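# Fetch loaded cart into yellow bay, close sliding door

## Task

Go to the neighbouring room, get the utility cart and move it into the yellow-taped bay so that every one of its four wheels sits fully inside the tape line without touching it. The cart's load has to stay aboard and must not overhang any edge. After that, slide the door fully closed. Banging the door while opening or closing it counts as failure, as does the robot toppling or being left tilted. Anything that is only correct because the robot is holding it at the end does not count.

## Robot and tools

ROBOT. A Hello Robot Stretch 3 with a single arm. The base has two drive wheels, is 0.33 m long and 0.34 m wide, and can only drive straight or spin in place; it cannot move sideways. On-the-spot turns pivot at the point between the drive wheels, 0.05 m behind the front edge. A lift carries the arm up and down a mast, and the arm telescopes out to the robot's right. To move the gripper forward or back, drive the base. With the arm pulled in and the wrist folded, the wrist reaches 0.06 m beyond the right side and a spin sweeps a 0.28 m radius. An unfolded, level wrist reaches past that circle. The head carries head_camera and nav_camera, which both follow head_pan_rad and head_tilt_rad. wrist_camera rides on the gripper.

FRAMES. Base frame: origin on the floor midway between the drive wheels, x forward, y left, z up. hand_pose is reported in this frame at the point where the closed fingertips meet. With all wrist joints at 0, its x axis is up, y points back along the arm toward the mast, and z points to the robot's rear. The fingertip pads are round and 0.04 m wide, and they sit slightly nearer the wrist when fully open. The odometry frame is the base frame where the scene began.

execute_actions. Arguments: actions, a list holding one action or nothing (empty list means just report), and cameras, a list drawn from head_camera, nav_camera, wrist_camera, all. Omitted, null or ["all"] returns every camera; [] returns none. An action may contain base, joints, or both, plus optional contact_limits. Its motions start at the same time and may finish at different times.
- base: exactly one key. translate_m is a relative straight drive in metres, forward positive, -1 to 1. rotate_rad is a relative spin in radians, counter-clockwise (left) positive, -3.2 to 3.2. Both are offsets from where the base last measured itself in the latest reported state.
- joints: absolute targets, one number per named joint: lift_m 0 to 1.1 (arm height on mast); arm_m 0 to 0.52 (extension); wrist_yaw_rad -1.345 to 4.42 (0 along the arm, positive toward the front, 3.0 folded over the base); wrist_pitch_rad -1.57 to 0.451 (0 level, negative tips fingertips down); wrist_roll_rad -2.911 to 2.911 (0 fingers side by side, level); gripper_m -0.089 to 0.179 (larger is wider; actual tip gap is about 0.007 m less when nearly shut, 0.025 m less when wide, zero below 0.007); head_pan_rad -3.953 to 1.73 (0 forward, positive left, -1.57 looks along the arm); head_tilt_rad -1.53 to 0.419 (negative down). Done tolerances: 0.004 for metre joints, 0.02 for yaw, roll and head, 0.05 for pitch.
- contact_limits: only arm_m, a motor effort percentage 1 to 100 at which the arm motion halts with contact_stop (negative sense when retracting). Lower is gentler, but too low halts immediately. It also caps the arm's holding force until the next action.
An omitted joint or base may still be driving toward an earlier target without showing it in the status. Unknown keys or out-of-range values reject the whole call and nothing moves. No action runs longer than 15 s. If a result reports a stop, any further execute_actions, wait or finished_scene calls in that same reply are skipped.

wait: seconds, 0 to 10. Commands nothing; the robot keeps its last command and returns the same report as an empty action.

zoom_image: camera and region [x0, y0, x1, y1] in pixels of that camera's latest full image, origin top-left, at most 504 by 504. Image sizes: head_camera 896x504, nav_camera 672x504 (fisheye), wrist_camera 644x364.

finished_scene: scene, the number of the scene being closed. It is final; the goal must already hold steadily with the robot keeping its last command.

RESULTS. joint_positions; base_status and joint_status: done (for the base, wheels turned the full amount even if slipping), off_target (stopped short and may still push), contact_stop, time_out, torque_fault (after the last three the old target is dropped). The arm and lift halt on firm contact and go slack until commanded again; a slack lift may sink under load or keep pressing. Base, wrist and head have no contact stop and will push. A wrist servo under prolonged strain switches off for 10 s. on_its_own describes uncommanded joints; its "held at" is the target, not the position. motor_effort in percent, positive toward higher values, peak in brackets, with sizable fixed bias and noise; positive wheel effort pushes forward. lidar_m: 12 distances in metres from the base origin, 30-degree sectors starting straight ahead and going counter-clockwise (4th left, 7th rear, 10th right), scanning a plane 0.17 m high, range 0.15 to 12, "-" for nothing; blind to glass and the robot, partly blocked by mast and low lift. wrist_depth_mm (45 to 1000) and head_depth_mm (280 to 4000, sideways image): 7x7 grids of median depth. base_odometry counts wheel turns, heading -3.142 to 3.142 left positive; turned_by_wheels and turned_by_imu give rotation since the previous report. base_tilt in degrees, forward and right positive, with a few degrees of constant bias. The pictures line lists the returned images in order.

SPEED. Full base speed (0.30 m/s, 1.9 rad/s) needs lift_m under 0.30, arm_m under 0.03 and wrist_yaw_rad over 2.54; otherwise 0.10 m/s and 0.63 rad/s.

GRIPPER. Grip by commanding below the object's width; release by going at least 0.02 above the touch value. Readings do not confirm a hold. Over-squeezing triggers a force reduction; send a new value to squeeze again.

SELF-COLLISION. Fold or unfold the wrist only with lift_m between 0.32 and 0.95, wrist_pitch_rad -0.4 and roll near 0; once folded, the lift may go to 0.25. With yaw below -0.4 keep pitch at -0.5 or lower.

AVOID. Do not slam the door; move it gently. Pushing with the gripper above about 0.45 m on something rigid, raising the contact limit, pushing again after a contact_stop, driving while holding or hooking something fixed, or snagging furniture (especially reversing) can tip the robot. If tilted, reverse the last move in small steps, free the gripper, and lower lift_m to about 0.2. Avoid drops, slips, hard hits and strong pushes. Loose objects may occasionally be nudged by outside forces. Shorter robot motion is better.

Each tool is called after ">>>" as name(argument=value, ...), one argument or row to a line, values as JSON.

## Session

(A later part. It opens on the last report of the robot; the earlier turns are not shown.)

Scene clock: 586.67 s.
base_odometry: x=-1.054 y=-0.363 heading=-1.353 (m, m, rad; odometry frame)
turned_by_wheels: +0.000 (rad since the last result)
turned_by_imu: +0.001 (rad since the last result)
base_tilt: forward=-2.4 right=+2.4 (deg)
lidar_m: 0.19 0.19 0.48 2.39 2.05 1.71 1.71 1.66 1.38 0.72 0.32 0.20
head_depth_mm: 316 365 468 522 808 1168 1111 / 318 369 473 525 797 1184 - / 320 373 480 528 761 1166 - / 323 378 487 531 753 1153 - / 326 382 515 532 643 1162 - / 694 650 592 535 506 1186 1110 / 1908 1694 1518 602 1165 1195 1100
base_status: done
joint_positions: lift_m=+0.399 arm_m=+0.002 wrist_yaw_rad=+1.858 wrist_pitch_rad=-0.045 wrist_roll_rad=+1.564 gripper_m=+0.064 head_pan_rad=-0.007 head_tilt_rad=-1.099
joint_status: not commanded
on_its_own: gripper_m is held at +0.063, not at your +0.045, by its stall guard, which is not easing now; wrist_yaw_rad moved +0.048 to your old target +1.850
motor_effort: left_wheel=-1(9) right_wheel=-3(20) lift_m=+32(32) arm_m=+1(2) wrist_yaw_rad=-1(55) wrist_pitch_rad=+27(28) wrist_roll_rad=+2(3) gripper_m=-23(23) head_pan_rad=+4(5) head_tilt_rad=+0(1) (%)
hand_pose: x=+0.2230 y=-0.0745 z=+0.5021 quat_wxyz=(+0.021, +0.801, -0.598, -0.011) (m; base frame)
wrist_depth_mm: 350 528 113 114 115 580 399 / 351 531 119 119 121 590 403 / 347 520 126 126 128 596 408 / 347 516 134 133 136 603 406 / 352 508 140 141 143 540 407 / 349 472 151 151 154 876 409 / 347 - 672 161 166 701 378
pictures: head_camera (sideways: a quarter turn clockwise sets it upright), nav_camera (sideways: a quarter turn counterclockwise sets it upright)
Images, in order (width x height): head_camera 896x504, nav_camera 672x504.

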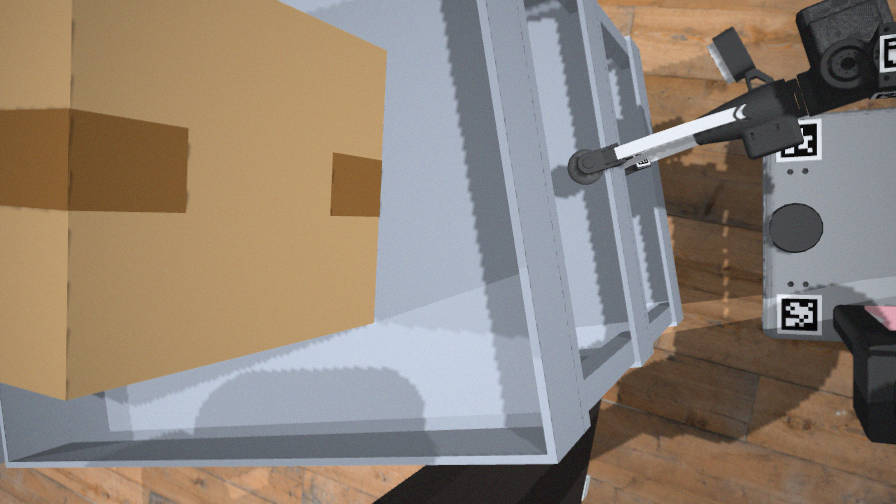

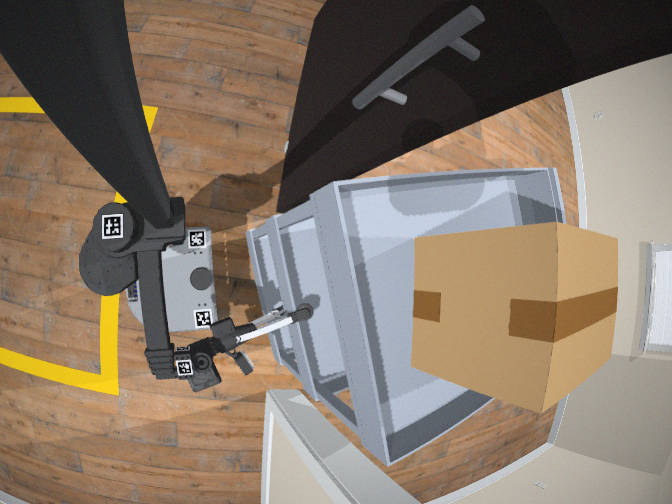

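>>> execute_actions(
  actions=[
    {"base":{"translate_m":-0.1},"joints":{"arm_m":0.06,"wrist_yaw_rad":1.85}},
  ],
  cameras=["head_camera","nav_camera"],
)

Scene clock: 611.00 s.
base_odometry: x=-1.076 y=-0.266 heading=-1.353 (m, m, rad; odometry frame)
turned_by_wheels: +0.000 (rad since the last result)
turned_by_imu: +0.001 (rad since the last result)
base_tilt: forward=-2.4 right=+2.4 (deg)
lidar_m: 0.15 0.15 0.65 2.41 1.94 1.62 1.61 1.63 1.36 0.93 0.32 0.18
head_depth_mm: 315 367 476 522 808 1177 1067 / 314 364 471 525 612 1156 1080 / 316 362 467 526 502 1144 - / 317 359 462 530 496 1133 - / 332 639 586 532 491 1171 - / 708 661 590 548 1255 1188 1108 / 701 1709 693 866 1275 1190 1100
base_status: done
joint_positions: lift_m=+0.399 arm_m=+0.060 wrist_yaw_rad=+1.859 wrist_pitch_rad=-0.045 wrist_roll_rad=+1.574 gripper_m=+0.064 head_pan_rad=-0.007 head_tilt_rad=-1.099
joint_status: all done
on_its_own: gripper_m is held at +0.063, not at your +0.045, by its stall guard, which is not easing now
motor_effort: left_wheel=+0(5) right_wheel=-4(16) lift_m=+32(32) arm_m=+5(11) wrist_yaw_rad=-12(59) wrist_pitch_rad=+28(28) wrist_roll_rad=-2(2) gripper_m=-23(23) head_pan_rad=+4(4) head_tilt_rad=+0(1) (%)
hand_pose: x=+0.2230 y=-0.1320 z=+0.5021 quat_wxyz=(+0.018, +0.801, -0.598, -0.015) (m; base frame)
wrist_depth_mm: 354 537 124 124 126 556 396 / 349 531 128 128 131 588 402 / 347 521 132 133 135 593 405 / 347 519 138 137 139 601 408 / 351 511 141 142 144 545 409 / 349 463 147 148 150 696 414 / 345 512 512 153 156 546 388
pictures: head_camera (sideways: a quarter turn clockwise sets it upright), nav_camera (sideways: a quarter turn counterclockwise sets it upright)
Images, in order (width x height): head_camera 896x504, nav_camera 672x504.

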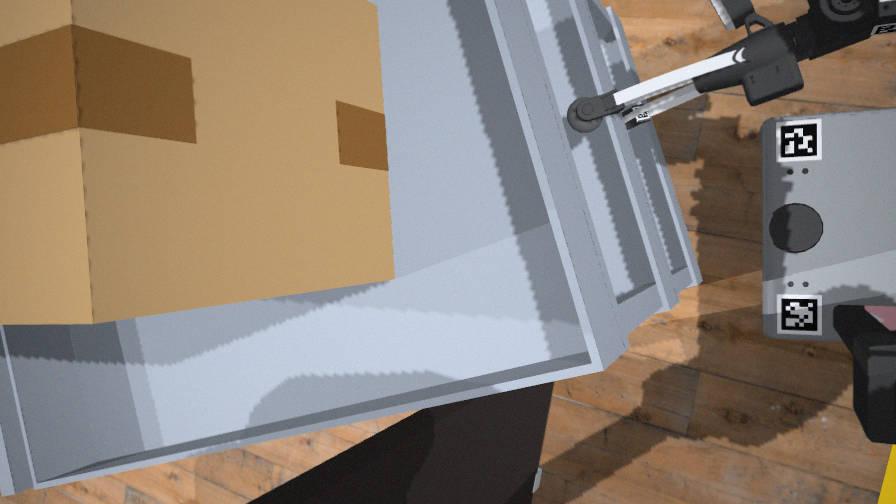

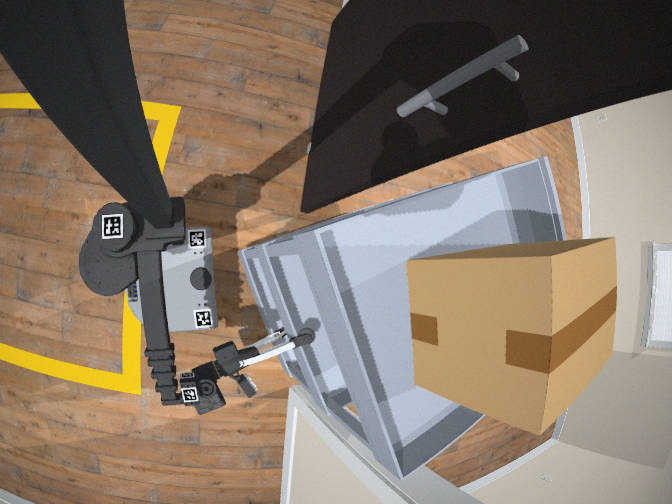

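>>> execute_actions(
  actions=[
    {"base":{"translate_m":-0.12},"joints":{"arm_m":0.09}},
  ],
  cameras=["head_camera","nav_camera"],
)

Scene clock: 618.00 s.
base_odometry: x=-1.102 y=-0.149 heading=-1.353 (m, m, rad; odometry frame)
turned_by_wheels: +0.000 (rad since the last result)
turned_by_imu: +0.001 (rad since the last result)
base_tilt: forward=-2.3 right=+2.4 (deg)
lidar_m: - 0.16 0.86 2.44 1.80 1.50 1.50 1.60 1.34 1.20 0.31 0.15
head_depth_mm: 310 361 475 523 779 1177 1074 / 311 352 458 525 499 1151 1084 / 310 343 445 526 487 1138 - / 318 361 496 530 484 1145 - / 702 657 588 539 1254 1178 - / 692 662 610 1136 1286 1187 1112 / 678 659 807 1198 1293 1187 1107
base_status: done
joint_positions: lift_m=+0.399 arm_m=+0.090 wrist_yaw_rad=+1.797 wrist_pitch_rad=-0.045 wrist_roll_rad=+1.579 gripper_m=+0.064 head_pan_rad=-0.007 head_tilt_rad=-1.099
joint_status: all done
on_its_own: wrist_yaw_rad is held at +1.794, not at your +1.850, by its stall guard, which is not easing now; gripper_m is held at +0.063, not at your +0.045, by its stall guard, which is not easing now
motor_effort: left_wheel=-1(4) right_wheel=+0(17) lift_m=+32(32) arm_m=+0(8) wrist_yaw_rad=-3(55) wrist_pitch_rad=+27(27) wrist_roll_rad=-4(5) gripper_m=-22(23) head_pan_rad=+4(6) head_tilt_rad=-1(0) (%)
hand_pose: x=+0.2270 y=-0.1779 z=+0.5021 quat_wxyz=(+0.016, +0.782, -0.623, -0.017) (m; base frame)
wrist_depth_mm: 353 - 140 141 143 542 398 / 350 527 141 141 143 594 402 / 347 527 142 143 143 598 405 / 343 512 143 143 144 603 408 / 350 503 143 144 145 540 415 / 345 467 144 145 146 599 417 / 343 619 381 145 146 653 399
pictures: head_camera (sideways: a quarter turn clockwise sets it upright), nav_camera (sideways: a quarter turn counterclockwise sets it upright)
Images, in order (width x height): head_camera 896x504, nav_camera 672x504.

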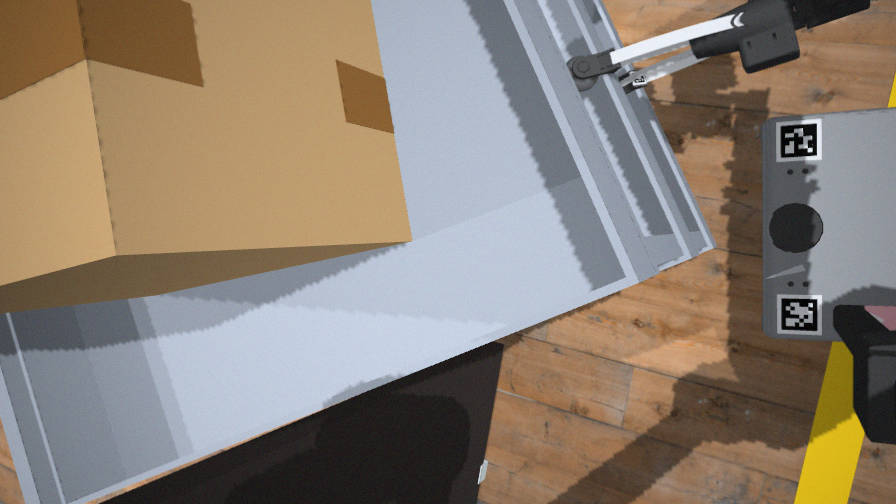

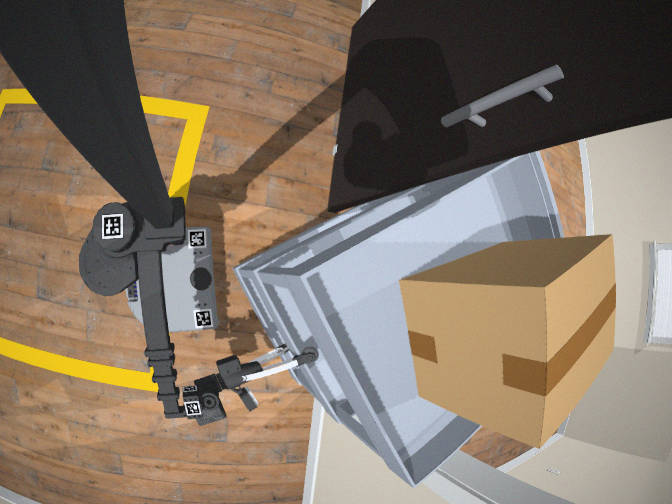

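>>> execute_actions(
  actions=[
    {"base":{"rotate_rad":-0.1},"joints":{"wrist_yaw_rad":1.78}},
  ],
  cameras=["head_camera","nav_camera"],
)

Scene clock: 630.00 s.
base_odometry: x=-1.102 y=-0.149 heading=-1.452 (m, m, rad; odometry frame)
turned_by_wheels: -0.099 (rad since the last result)
turned_by_imu: -0.098 (rad since the last result)
base_tilt: forward=-2.4 right=+2.3 (deg)
lidar_m: - 0.16 0.75 2.44 1.93 1.52 1.50 1.60 1.35 1.33 0.34 0.15
head_depth_mm: 310 356 474 522 799 1176 1068 / 306 340 448 525 492 1158 1082 / 309 326 423 521 482 1139 - / 311 313 402 517 483 966 - / 326 442 578 533 500 1173 - / 683 661 591 557 1289 1184 1110 / 674 666 621 1067 1287 1185 1104
base_status: done
joint_positions: lift_m=+0.399 arm_m=+0.090 wrist_yaw_rad=+1.831 wrist_pitch_rad=-0.045 wrist_roll_rad=+1.575 gripper_m=+0.064 head_pan_rad=-0.007 head_tilt_rad=-1.099
joint_status: wrist_yaw_rad off_target (ended at +1.831, target +1.780)
on_its_own: gripper_m is held at +0.063, not at your +0.045, by its stall guard, which is not easing now; wrist_yaw_rad is at rest, and its effort (-65) is outside its rest range (-12 to +12)
motor_effort: left_wheel=+7(9) right_wheel=-15(24) lift_m=+32(32) arm_m=+3(3) wrist_yaw_rad=-65(64) wrist_pitch_rad=+28(28) wrist_roll_rad=-2(4) gripper_m=-22(23) head_pan_rad=+3(3) head_tilt_rad=+0(0) (%)
hand_pose: x=+0.2249 y=-0.1691 z=+0.5021 quat_wxyz=(+0.017, +0.793, -0.609, -0.015) (m; base frame)
wrist_depth_mm: 361 - 147 148 150 824 384 / 353 571 146 147 148 550 403 / 347 522 146 146 147 599 403 / 346 519 145 145 146 608 405 / 351 508 144 144 146 540 410 / 349 463 143 144 144 626 415 / 344 533 143 143 144 586 399
pictures: head_camera (sideways: a quarter turn clockwise sets it upright), nav_camera (sideways: a quarter turn counterclockwise sets it upright)
Images, in order (width x height): head_camera 896x504, nav_camera 672x504.

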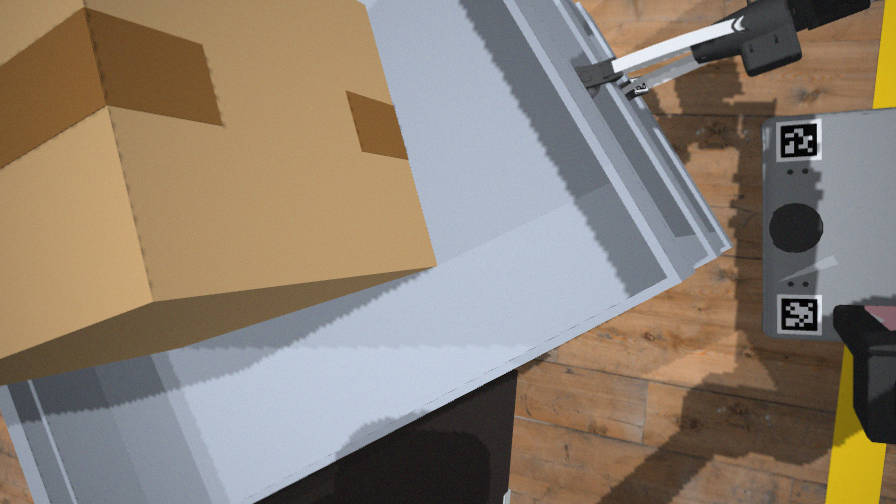

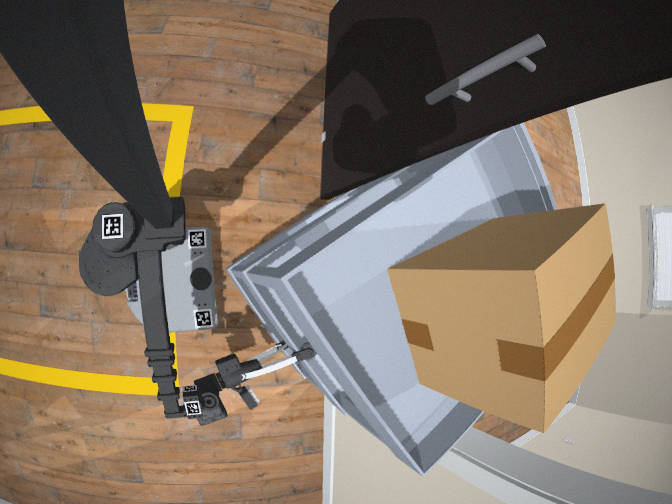

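>>> execute_actions(
  actions=[
    {"base":{"translate_m":-0.13},"joints":{"arm_m":0.15,"wrist_yaw_rad":1.82}},
  ],
  cameras=["head_camera","nav_camera"],
)

Scene clock: 656.80 s.
base_odometry: x=-1.117 y=-0.020 heading=-1.452 (m, m, rad; odometry frame)
turned_by_wheels: +0.000 (rad since the last result)
turned_by_imu: +0.001 (rad since the last result)
base_tilt: forward=-2.4 right=+2.4 (deg)
lidar_m: 0.15 0.34 0.96 2.45 1.76 1.38 1.37 1.46 1.34 1.32 0.22 0.15
head_depth_mm: 306 330 440 523 484 1162 1076 / 307 315 415 519 480 1143 1076 / 321 359 446 520 483 961 - / 433 550 579 531 785 1164 - / 690 656 588 863 1268 1187 - / 675 660 866 1359 1285 1192 1112 / 658 722 964 1359 1293 1187 1101
base_status: done
joint_positions: lift_m=+0.399 arm_m=+0.150 wrist_yaw_rad=+1.797 wrist_pitch_rad=-0.044 wrist_roll_rad=+1.583 gripper_m=+0.064 head_pan_rad=-0.007 head_tilt_rad=-1.099
joint_status: wrist_yaw_rad off_target (ended at +1.797, target +1.820); the others done
on_its_own: gripper_m is held at +0.063, not at your +0.045, by its stall guard, which is not easing now; wrist_yaw_rad is at rest, and its effort (+30) is outside its rest range (-12 to +12)
motor_effort: left_wheel=+2(8) right_wheel=-9(27) lift_m=+32(32) arm_m=+2(13) wrist_yaw_rad=+30(95) wrist_pitch_rad=+27(27) wrist_roll_rad=-5(5) gripper_m=-23(23) head_pan_rad=+4(4) head_tilt_rad=-1(1) (%)
hand_pose: x=+0.2271 y=-0.2377 z=+0.5023 quat_wxyz=(+0.014, +0.782, -0.623, -0.018) (m; base frame)
wrist_depth_mm: - - 151 152 154 835 378 / 352 - 150 150 152 553 402 / 344 519 148 147 149 596 406 / 345 516 146 146 147 605 409 / 349 507 143 144 145 544 411 / 346 466 142 142 143 625 417 / 343 551 140 141 142 588 400
pictures: head_camera (sideways: a quarter turn clockwise sets it upright), nav_camera (sideways: a quarter turn counterclockwise sets it upright)
Images, in order (width x height): head_camera 896x504, nav_camera 672x504.

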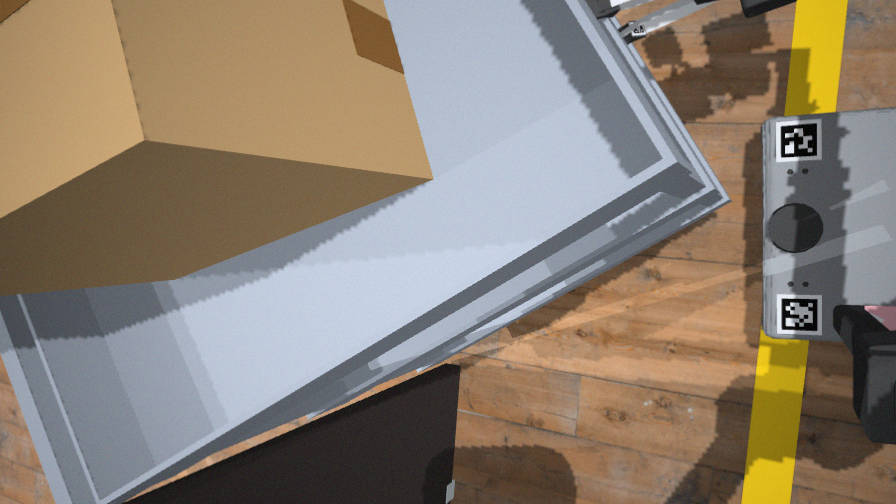

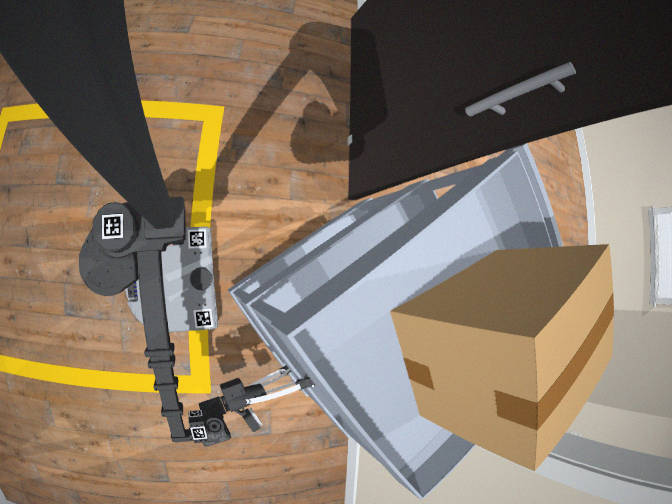

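>>> execute_actions(
  actions=[
    {"base":{"translate_m":-0.15},"joints":{"wrist_yaw_rad":1.80}},
  ],
  cameras=["head_camera","nav_camera"],
)

>>> execute_actions(
  actions=[
    {"base":{"translate_m":-0.2},"joints":{"arm_m":0.08}},
  ],
  cameras=["head_camera","nav_camera"],
)

Scene clock: 672.67 s.
base_odometry: x=-1.135 y=+0.129 heading=-1.451 (m, m, rad; odometry frame)
turned_by_wheels: +0.000 (rad since the last result)
turned_by_imu: +0.001 (rad since the last result)
base_tilt: forward=-2.4 right=+2.4 (deg)
lidar_m: 0.15 0.59 1.20 2.47 1.57 1.24 1.22 1.31 1.33 1.30 0.23 0.15
head_depth_mm: 305 344 453 523 490 1162 1084 / 319 351 438 524 481 1141 1085 / 421 489 558 526 481 1132 - / 701 653 586 536 1088 1177 - / 693 657 606 1355 1280 1183 - / 676 697 1258 1410 1287 1183 1112 / 825 939 1215 1409 1299 1189 1105
base_status: done
joint_positions: lift_m=+0.399 arm_m=+0.150 wrist_yaw_rad=+1.733 wrist_pitch_rad=-0.044 wrist_roll_rad=+1.579 gripper_m=+0.064 head_pan_rad=-0.007 head_tilt_rad=-1.099
joint_status: wrist_yaw_rad off_target (ended at +1.733, target +1.800)
on_its_own: wrist_yaw_rad is held at +1.744, not at your +1.800, by its stall guard, which is not easing now; gripper_m is held at +0.063, not at your +0.045, by its stall guard, which is not easing now; wrist_yaw_rad is at rest, and its effort (+14) is outside its rest range (-12 to +12)
motor_effort: left_wheel=+1(4) right_wheel=-5(23) lift_m=+32(32) arm_m=+1(2) wrist_yaw_rad=+14(51) wrist_pitch_rad=+27(27) wrist_roll_rad=-4(5) gripper_m=-23(23) head_pan_rad=+4(4) head_tilt_rad=-1(0) (%)
hand_pose: x=+0.2302 y=-0.2539 z=+0.5024 quat_wxyz=(+0.015, +0.762, -0.648, -0.017) (m; base frame)
wrist_depth_mm: 373 - 148 149 150 839 382 / 349 - 147 148 149 549 401 / 348 518 146 146 148 598 405 / 343 513 145 145 146 605 410 / 351 508 144 144 145 543 411 / 344 465 142 143 144 626 417 / 344 527 141 142 142 597 400
pictures: head_camera (sideways: a quarter turn clockwise sets it upright), nav_camera (sideways: a quarter turn counterclockwise sets it upright)
Images, in order (width x height): head_camera 896x504, nav_camera 672x504.

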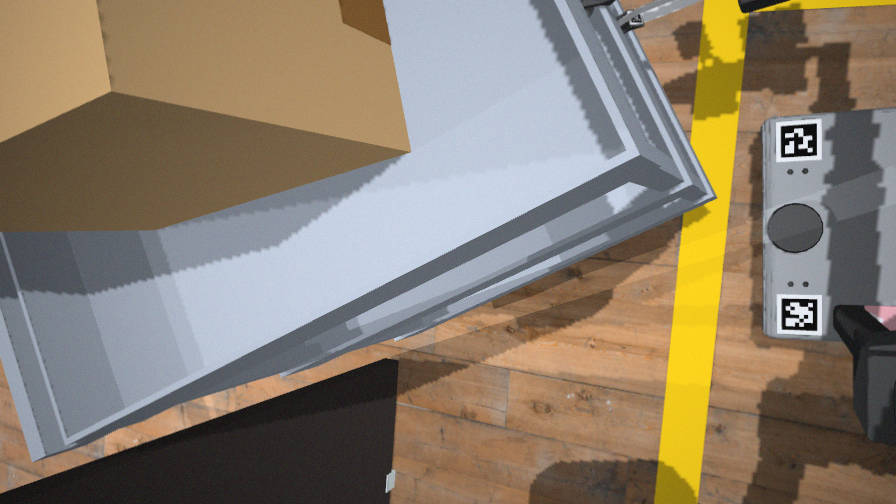

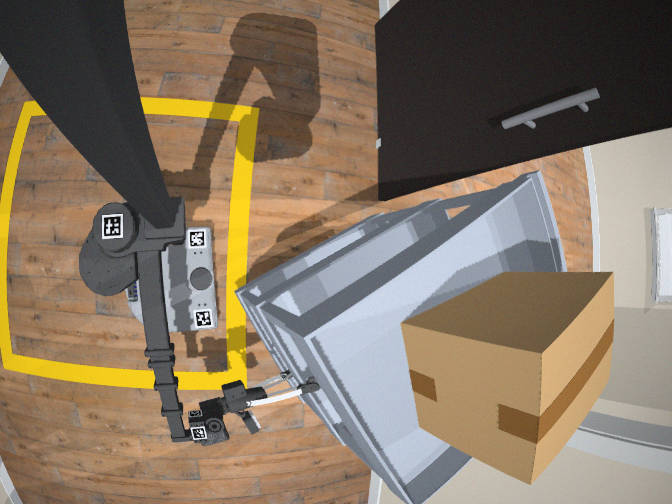

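Scene clock: 675.97 s.
base_odometry: x=-1.159 y=+0.328 heading=-1.451 (m, m, rad; odometry frame)
turned_by_wheels: +0.000 (rad since the last result)
turned_by_imu: +0.001 (rad since the last result)
base_tilt: forward=-2.3 right=+2.3 (deg)
lidar_m: 0.18 0.18 1.52 2.48 1.31 1.04 1.02 1.09 1.30 1.28 0.30 0.20
head_depth_mm: 320 380 483 522 795 1179 1066 / 324 385 492 525 792 1147 1086 / 327 391 501 528 769 1155 - / 725 652 584 531 589 1146 - / 717 646 589 546 1247 1179 - / 1925 1275 1479 1414 1283 1187 1108 / 972 1195 1500 1423 1302 1195 1102
base_status: done
joint_positions: lift_m=+0.399 arm_m=+0.080 wrist_yaw_rad=+1.804 wrist_pitch_rad=-0.045 wrist_roll_rad=+1.567 gripper_m=+0.064 head_pan_rad=-0.007 head_tilt_rad=-1.099
joint_status: all done
on_its_own: gripper_m is held at +0.063, not at your +0.045, by its stall guard, which is not easing now; wrist_yaw_rad moved +0.071 to your old target +1.800
motor_effort: left_wheel=+2(7) right_wheel=-8(20) lift_m=+32(32) arm_m=+3(10) wrist_yaw_rad=-1(71) wrist_pitch_rad=+28(28) wrist_roll_rad=+1(5) gripper_m=-22(23) head_pan_rad=+3(5) head_tilt_rad=-1(0) (%)
hand_pose: x=+0.2266 y=-0.1660 z=+0.5021 quat_wxyz=(+0.019, +0.784, -0.620, -0.013) (m; base frame)
wrist_depth_mm: 352 534 116 116 118 583 400 / 350 529 121 122 124 592 402 / 349 521 128 128 130 601 405 / 344 517 134 134 137 597 408 / 350 504 140 142 143 536 408 / 348 476 150 150 153 878 411 / 346 - - 159 163 889 379
pictures: head_camera (sideways: a quarter turn clockwise sets it upright), nav_camera (sideways: a quarter turn counterclockwise sets it upright)
Images, in order (width x height): head_camera 896x504, nav_camera 672x504.

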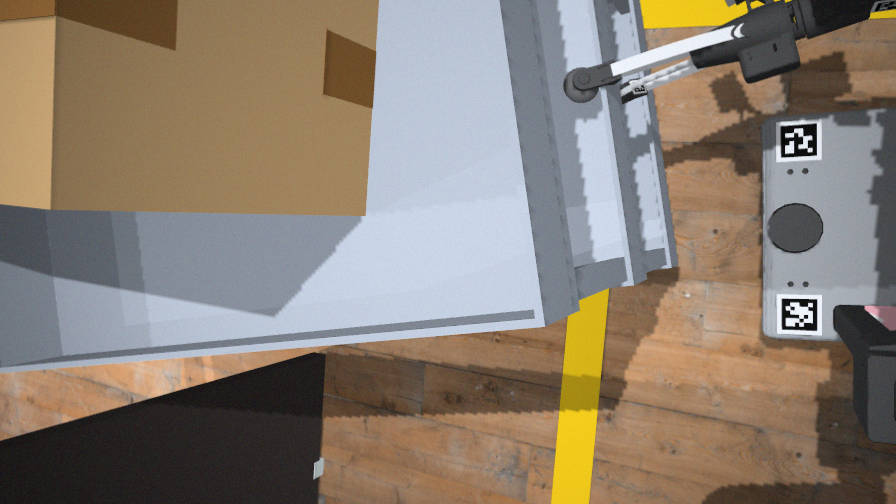

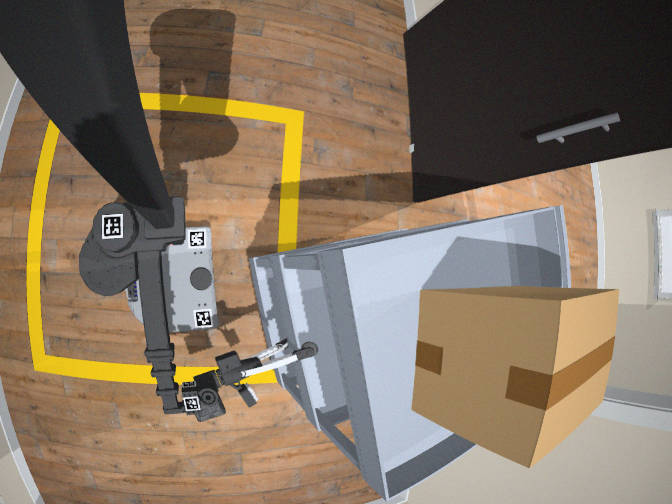

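>>> execute_actions(
  actions=[
    {"base":{"rotate_rad":-0.22},"joints":{"arm_m":0.03}},
  ],
  cameras=["head_camera"],
)

>>> execute_actions(
  actions=[
    {"base":{"translate_m":-0.3},"joints":{"arm_m":0.0}},
  ],
  cameras=["head_camera","nav_camera"],
)

Scene clock: 694.33 s.
base_odometry: x=-1.159 y=+0.328 heading=-1.671 (m, m, rad; odometry frame)
turned_by_wheels: -0.220 (rad since the last result)
turned_by_imu: -0.218 (rad since the last result)
base_tilt: forward=-2.4 right=+2.3 (deg)
lidar_m: 0.16 0.16 1.22 2.48 1.64 1.10 1.02 1.03 1.31 1.28 0.34 0.19
head_depth_mm: 318 373 485 523 817 1173 - / 317 369 476 524 737 1171 1073 / 315 364 469 527 707 1148 - / 317 360 462 530 496 1140 - / 316 367 571 532 492 1172 - / 709 661 592 527 1244 1182 1108 / 694 677 1363 1412 1301 1185 1100
base_status: done
joint_positions: lift_m=+0.399 arm_m=+0.030 wrist_yaw_rad=+1.796 wrist_pitch_rad=-0.045 wrist_roll_rad=+1.576 gripper_m=+0.064 head_pan_rad=-0.007 head_tilt_rad=-1.099
joint_status: all done
on_its_own: gripper_m is held at +0.063, not at your +0.045, by its stall guard, which is not easing now
motor_effort: left_wheel=+1(7) right_wheel=+0(21) lift_m=+32(32) arm_m=-5(6) wrist_yaw_rad=+9(40) wrist_pitch_rad=+28(28) wrist_roll_rad=-3(2) gripper_m=-22(23) head_pan_rad=+4(5) head_tilt_rad=-1(0) (%)
hand_pose: x=+0.2271 y=-0.1184 z=+0.5020 quat_wxyz=(+0.017, +0.782, -0.623, -0.016) (m; base frame)
wrist_depth_mm: 355 831 132 133 135 535 395 / 350 533 135 135 137 589 401 / 349 520 137 138 140 596 407 / 346 514 140 140 142 596 411 / 351 507 142 143 144 539 412 / 348 467 145 146 147 540 415 / 345 - - 149 150 900 397
pictures: head_camera (sideways: a quarter turn clockwise sets it upright)
Images, in order (width x height): head_camera 896x504.

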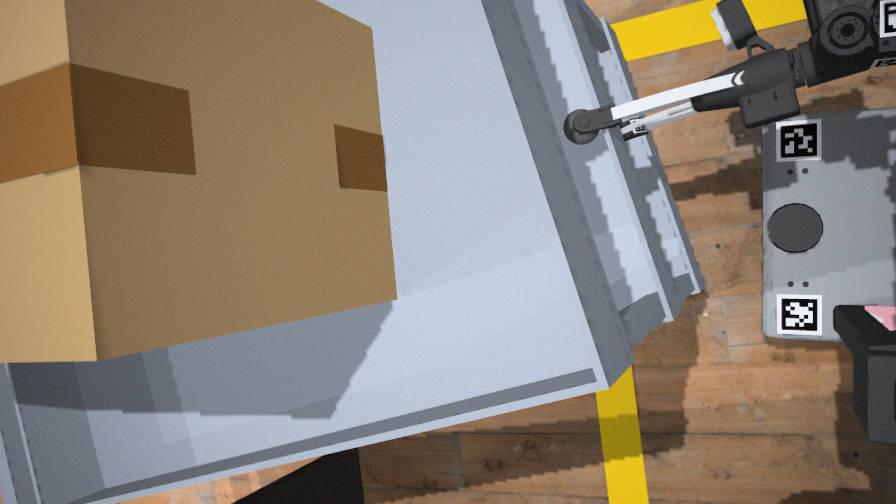

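Scene clock: 698.43 s.
base_odometry: x=-1.129 y=+0.626 heading=-1.671 (m, m, rad; odometry frame)
turned_by_wheels: +0.000 (rad since the last result)
turned_by_imu: +0.001 (rad since the last result)
base_tilt: forward=-2.3 right=+2.3 (deg)
lidar_m: 0.21 0.22 1.60 2.45 1.16 0.78 0.72 0.73 0.93 1.32 0.27 0.21
head_depth_mm: 317 363 452 522 777 1148 1114 / 320 377 477 524 788 1161 - / 328 393 503 526 776 1162 - / 335 410 531 529 804 1171 - / 656 647 589 532 809 1179 - / 1965 1692 571 526 1258 1195 1115 / 1985 1515 1568 1400 1292 1195 1110
base_status: done
joint_positions: lift_m=+0.399 arm_m=+0.002 wrist_yaw_rad=+1.857 wrist_pitch_rad=-0.045 wrist_roll_rad=+1.567 gripper_m=+0.064 head_pan_rad=-0.007 head_tilt_rad=-1.099
joint_status: all done
joint sent to its limit — the command would take arm_m past its lower limit, so that joint was sent only as far as its limit.
on_its_own: wrist_yaw_rad is held at +1.851, not at your +1.800, by its stall guard, which is not easing now; gripper_m is held at +0.063, not at your +0.045, by its stall guard, which is not easing now
motor_effort: left_wheel=+2(7) right_wheel=-8(16) lift_m=+32(32) arm_m=+1(8) wrist_yaw_rad=-9(76) wrist_pitch_rad=+27(27) wrist_roll_rad=+1(3) gripper_m=-23(22) head_pan_rad=+4(4) head_tilt_rad=-1(0) (%)
hand_pose: x=+0.2231 y=-0.0747 z=+0.5021 quat_wxyz=(+0.020, +0.801, -0.599, -0.012) (m; base frame)
wrist_depth_mm: 352 495 94 95 96 511 401 / 352 529 102 103 104 562 404 / 347 521 112 113 114 599 406 / 344 518 125 124 126 563 405 / 351 - 137 138 141 487 408 / 348 - 163 156 163 877 391 / 347 - - 179 - 898 349
pictures: head_camera (sideways: a quarter turn clockwise sets it upright), nav_camera (sideways: a quarter turn counterclockwise sets it upright)
Images, in order (width x height): head_camera 896x504, nav_camera 672x504.

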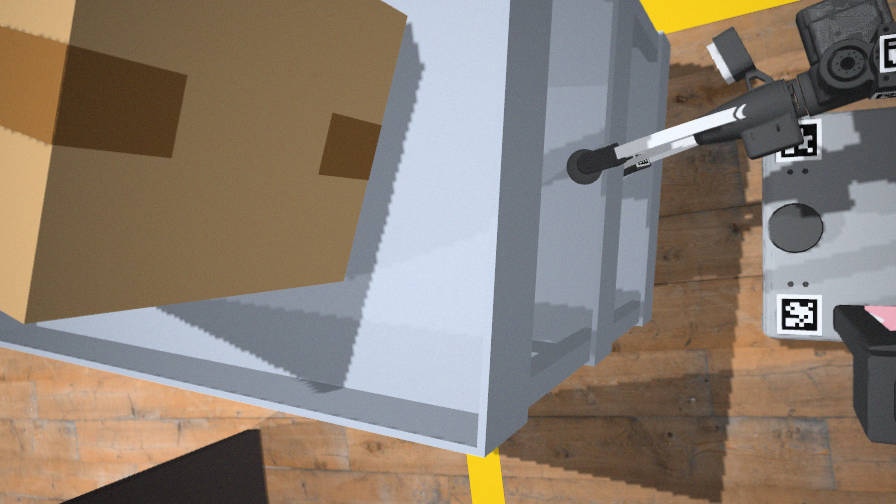

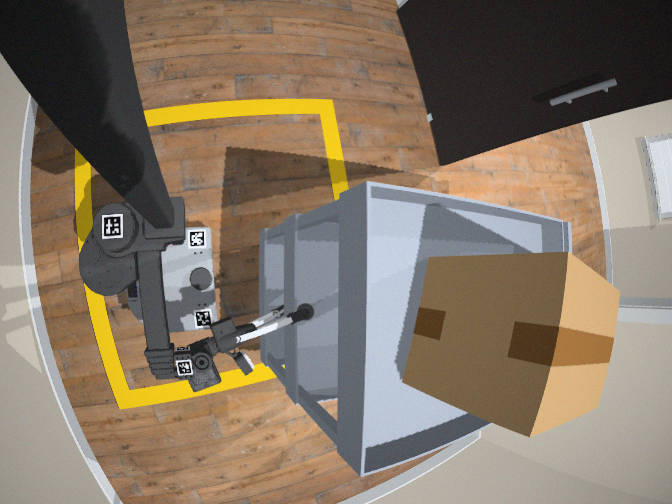

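>>> execute_actions(
  actions=[
    {"base":{"translate_m":-0.15},"joints":{"wrist_yaw_rad":1.85}},
  ],
  cameras=["head_camera","nav_camera"],
)

Scene clock: 712.70 s.
base_odometry: x=-1.114 y=+0.775 heading=-1.670 (m, m, rad; odometry frame)
turned_by_wheels: +0.000 (rad since the last result)
turned_by_imu: +0.001 (rad since the last result)
base_tilt: forward=-2.3 right=+2.4 (deg)
lidar_m: 0.21 0.25 1.80 2.44 0.92 0.62 0.57 0.58 0.74 1.33 0.25 0.21
head_depth_mm: 317 364 448 517 768 1124 1114 / 326 387 485 524 779 1101 - / 341 415 527 527 803 1154 - / 382 485 570 530 825 1178 - / 1959 627 582 538 840 1184 - / 1978 1737 1493 529 1292 1183 1109 / 1892 1628 1563 1405 1302 1190 1109
base_status: done
joint_positions: lift_m=+0.399 arm_m=+0.002 wrist_yaw_rad=+1.861 wrist_pitch_rad=-0.043 wrist_roll_rad=+1.567 gripper_m=+0.064 head_pan_rad=-0.007 head_tilt_rad=-1.099
joint_status: all done
on_its_own: gripper_m is held at +0.063, not at your +0.045, by its stall guard, which is not easing now; wrist_yaw_rad is at rest, and its effort (-14) is outside its rest range (-12 to +12)
motor_effort: left_wheel=+3(3) right_wheel=-7(17) lift_m=+32(32) arm_m=+1(1) wrist_yaw_rad=-14(14) wrist_pitch_rad=+26(28) wrist_roll_rad=+1(1) gripper_m=-23(22) head_pan_rad=+4(5) head_tilt_rad=+0(0) (%)
hand_pose: x=+0.2229 y=-0.0738 z=+0.5026 quat_wxyz=(+0.019, +0.802, -0.597, -0.011) (m; base frame)
wrist_depth_mm: 353 430 78 79 80 83 402 / 349 455 87 88 89 496 404 / 347 518 98 99 101 561 405 / 352 511 113 114 116 529 408 / 351 - 132 134 136 460 414 / 348 - 171 163 178 885 378 / 345 - - 208 302 781 330
pictures: head_camera (sideways: a quarter turn clockwise sets it upright), nav_camera (sideways: a quarter turn counterclockwise sets it upright)
Images, in order (width x height): head_camera 896x504, nav_camera 672x504.

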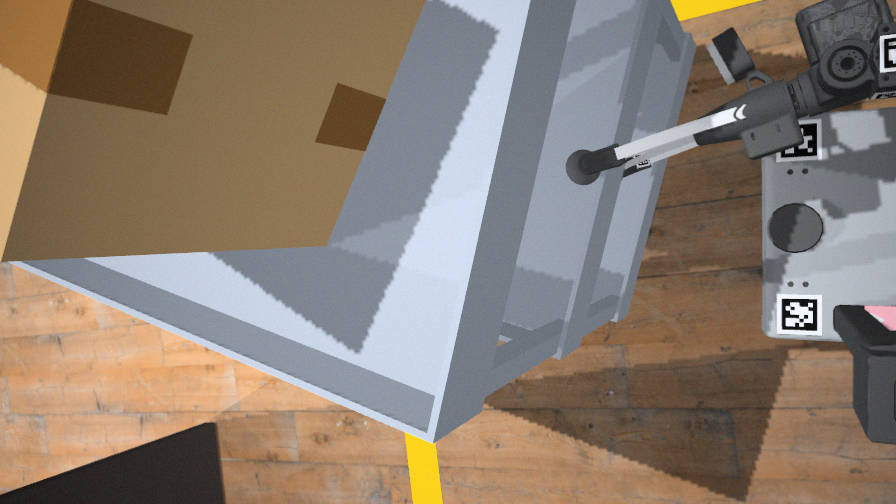

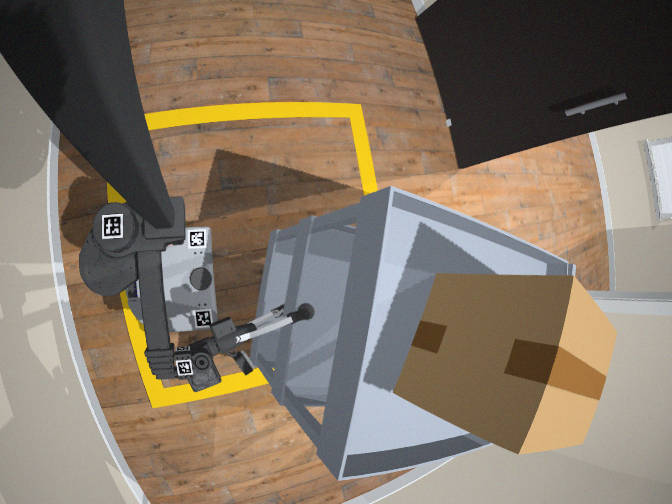

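>>> execute_actions(
  actions=[
    {"base":{"translate_m":-0.18}},
  ],
  cameras=["head_camera","nav_camera"],
)

Scene clock: 732.17 s.
base_odometry: x=-1.097 y=+0.955 heading=-1.670 (m, m, rad; odometry frame)
turned_by_wheels: +0.000 (rad since the last result)
turned_by_imu: +0.001 (rad since the last result)
base_tilt: forward=-2.4 right=+2.4 (deg)
lidar_m: 0.22 0.28 2.03 2.42 0.63 0.42 0.39 0.40 0.51 1.10 0.24 0.22
head_depth_mm: 324 376 457 517 495 989 1105 / 343 408 505 525 782 1067 - / 379 457 559 527 814 1157 - / 1944 632 586 536 840 1174 - / 1955 1733 570 548 1239 1184 - / 1968 1745 1544 1371 1288 1181 1110 / 1558 1706 1556 1411 1297 1188 1103
base_status: done
joint_positions: lift_m=+0.399 arm_m=+0.002 wrist_yaw_rad=+1.840 wrist_pitch_rad=-0.041 wrist_roll_rad=+1.570 gripper_m=+0.064 head_pan_rad=-0.007 head_tilt_rad=-1.099
joint_status: not commanded
on_its_own: gripper_m is held at +0.063, not at your +0.045, by its stall guard, which is not easing now; wrist_yaw_rad is at rest, and its effort (+13) is outside its rest range (-12 to +12)
motor_effort: left_wheel=+0(2) right_wheel=-5(17) lift_m=+32(32) arm_m=+1(1) wrist_yaw_rad=+13(14) wrist_pitch_rad=+25(26) wrist_roll_rad=+0(1) gripper_m=-22(22) head_pan_rad=+3(5) head_tilt_rad=+0(0) (%)
hand_pose: x=+0.2244 y=-0.0788 z=+0.5031 quat_wxyz=(+0.017, +0.796, -0.606, -0.012) (m; base frame)
wrist_depth_mm: 351 66 66 67 67 68 401 / 347 425 75 76 77 80 404 / 348 479 87 88 90 503 411 / 351 - 103 105 107 490 412 / 348 - 128 130 133 771 395 / 345 - 186 171 203 877 368 / 313 311 314 251 317 321 322
pictures: head_camera (sideways: a quarter turn clockwise sets it upright), nav_camera (sideways: a quarter turn counterclockwise sets it upright)
Images, in order (width x height): head_camera 896x504, nav_camera 672x504.

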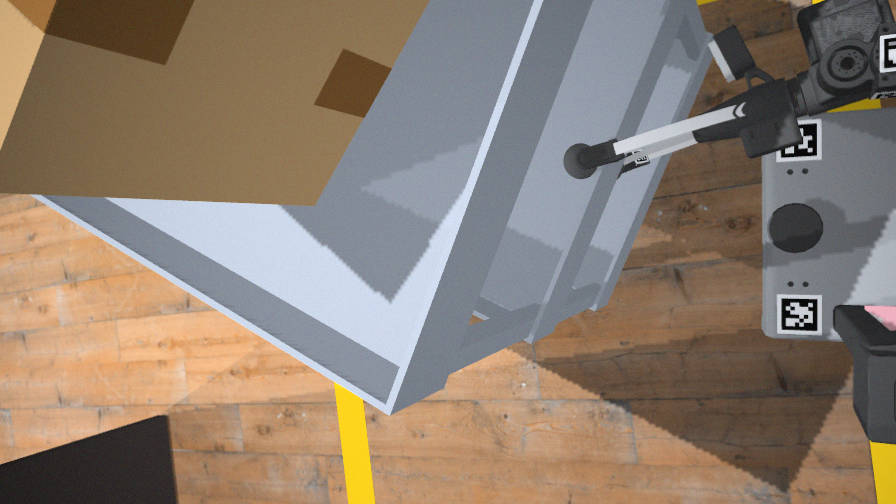

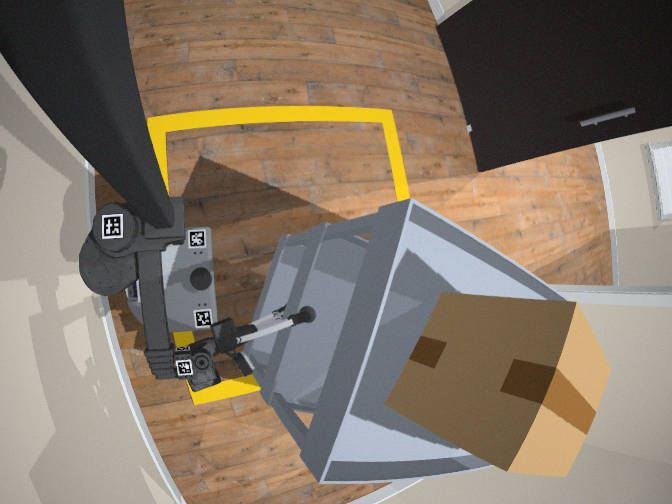

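>>> execute_actions(
  actions=[
    {"joints":{"gripper_m":0.175,"wrist_yaw_rad":1.84}},
  ],
)

Scene clock: 737.17 s.
base_odometry: x=-1.097 y=+0.955 heading=-1.670 (m, m, rad; odometry frame)
turned_by_wheels: +0.000 (rad since the last result)
turned_by_imu: +0.000 (rad since the last result)
base_tilt: forward=-2.3 right=+2.3 (deg)
lidar_m: 0.22 0.28 2.03 2.42 0.63 0.42 0.39 0.40 0.51 1.10 0.24 0.22
head_depth_mm: 324 376 457 518 497 988 1105 / 343 409 506 525 784 1055 - / 378 458 558 526 818 1158 - / 1952 631 585 537 840 1187 - / 1939 1733 570 548 1239 1183 - / 1977 1749 1560 1373 1288 1183 1108 / 1556 1707 1575 1419 1298 1193 1106
base_status: not commanded
joint_positions: lift_m=+0.399 arm_m=+0.002 wrist_yaw_rad=+1.838 wrist_pitch_rad=-0.022 wrist_roll_rad=+1.571 gripper_m=+0.175 head_pan_rad=-0.007 head_tilt_rad=-1.099
joint_status: all done
motor_effort: left_wheel=+1(5) right_wheel=-2(8) lift_m=+32(32) arm_m=+1(1) wrist_yaw_rad=+3(13) wrist_pitch_rad=+13(55) wrist_roll_rad=-1(1) gripper_m=+1(99) head_pan_rad=+5(5) head_tilt_rad=-1(1) (%)
hand_pose: x=+0.2252 y=-0.0793 z=+0.5081 quat_wxyz=(+0.009, +0.795, -0.607, -0.007) (m; base frame)
wrist_depth_mm: 347 68 65 66 67 67 380 / 343 431 75 75 76 77 421 / 342 490 86 87 88 93 423 / 339 - 107 104 106 473 423 / 337 - 142 130 132 985 393 / 318 - - 170 187 985 - / 310 316 319 249 314 324 320
pictures: head_camera (sideways: a quarter turn clockwise sets it upright), nav_camera (sideways: a quarter turn counterclockwise sets it upright), wrist_camera
Images, in order (width x height): head_camera 896x504, nav_camera 672x504, wrist_camera 644x364.

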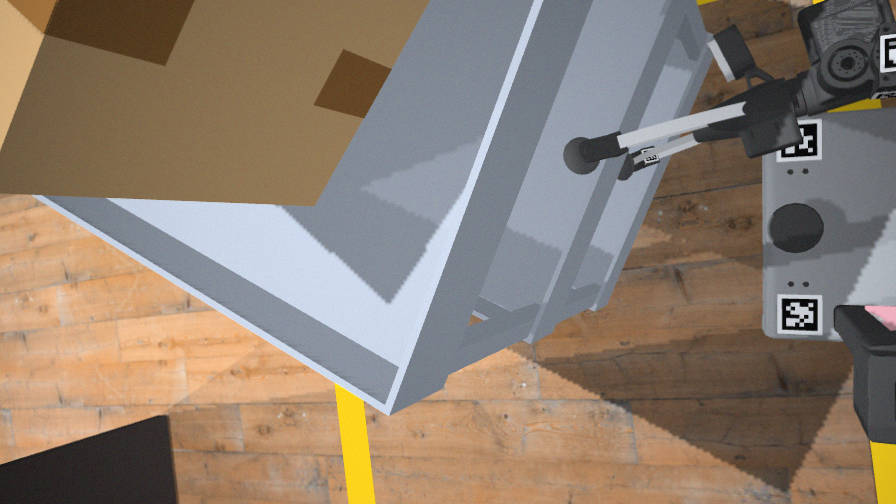

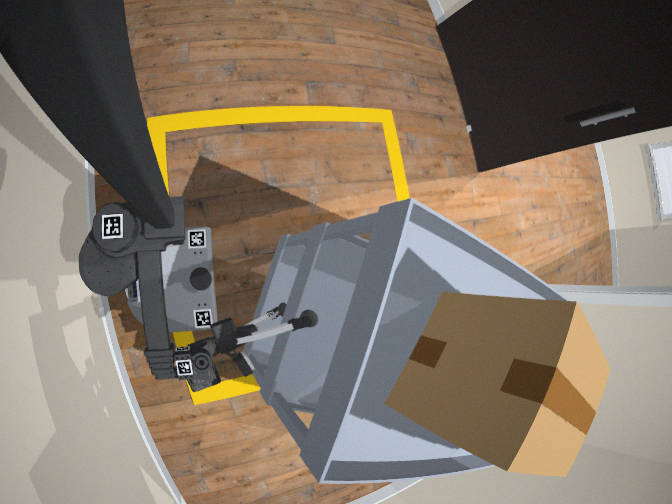

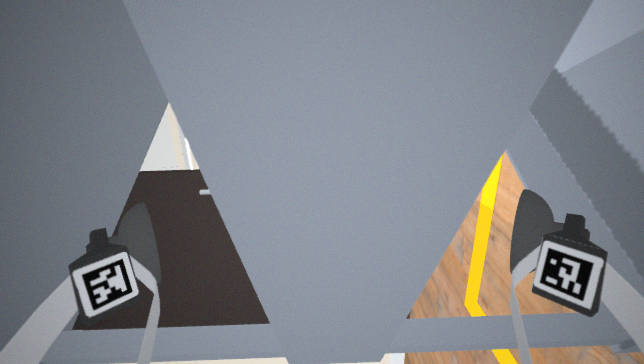

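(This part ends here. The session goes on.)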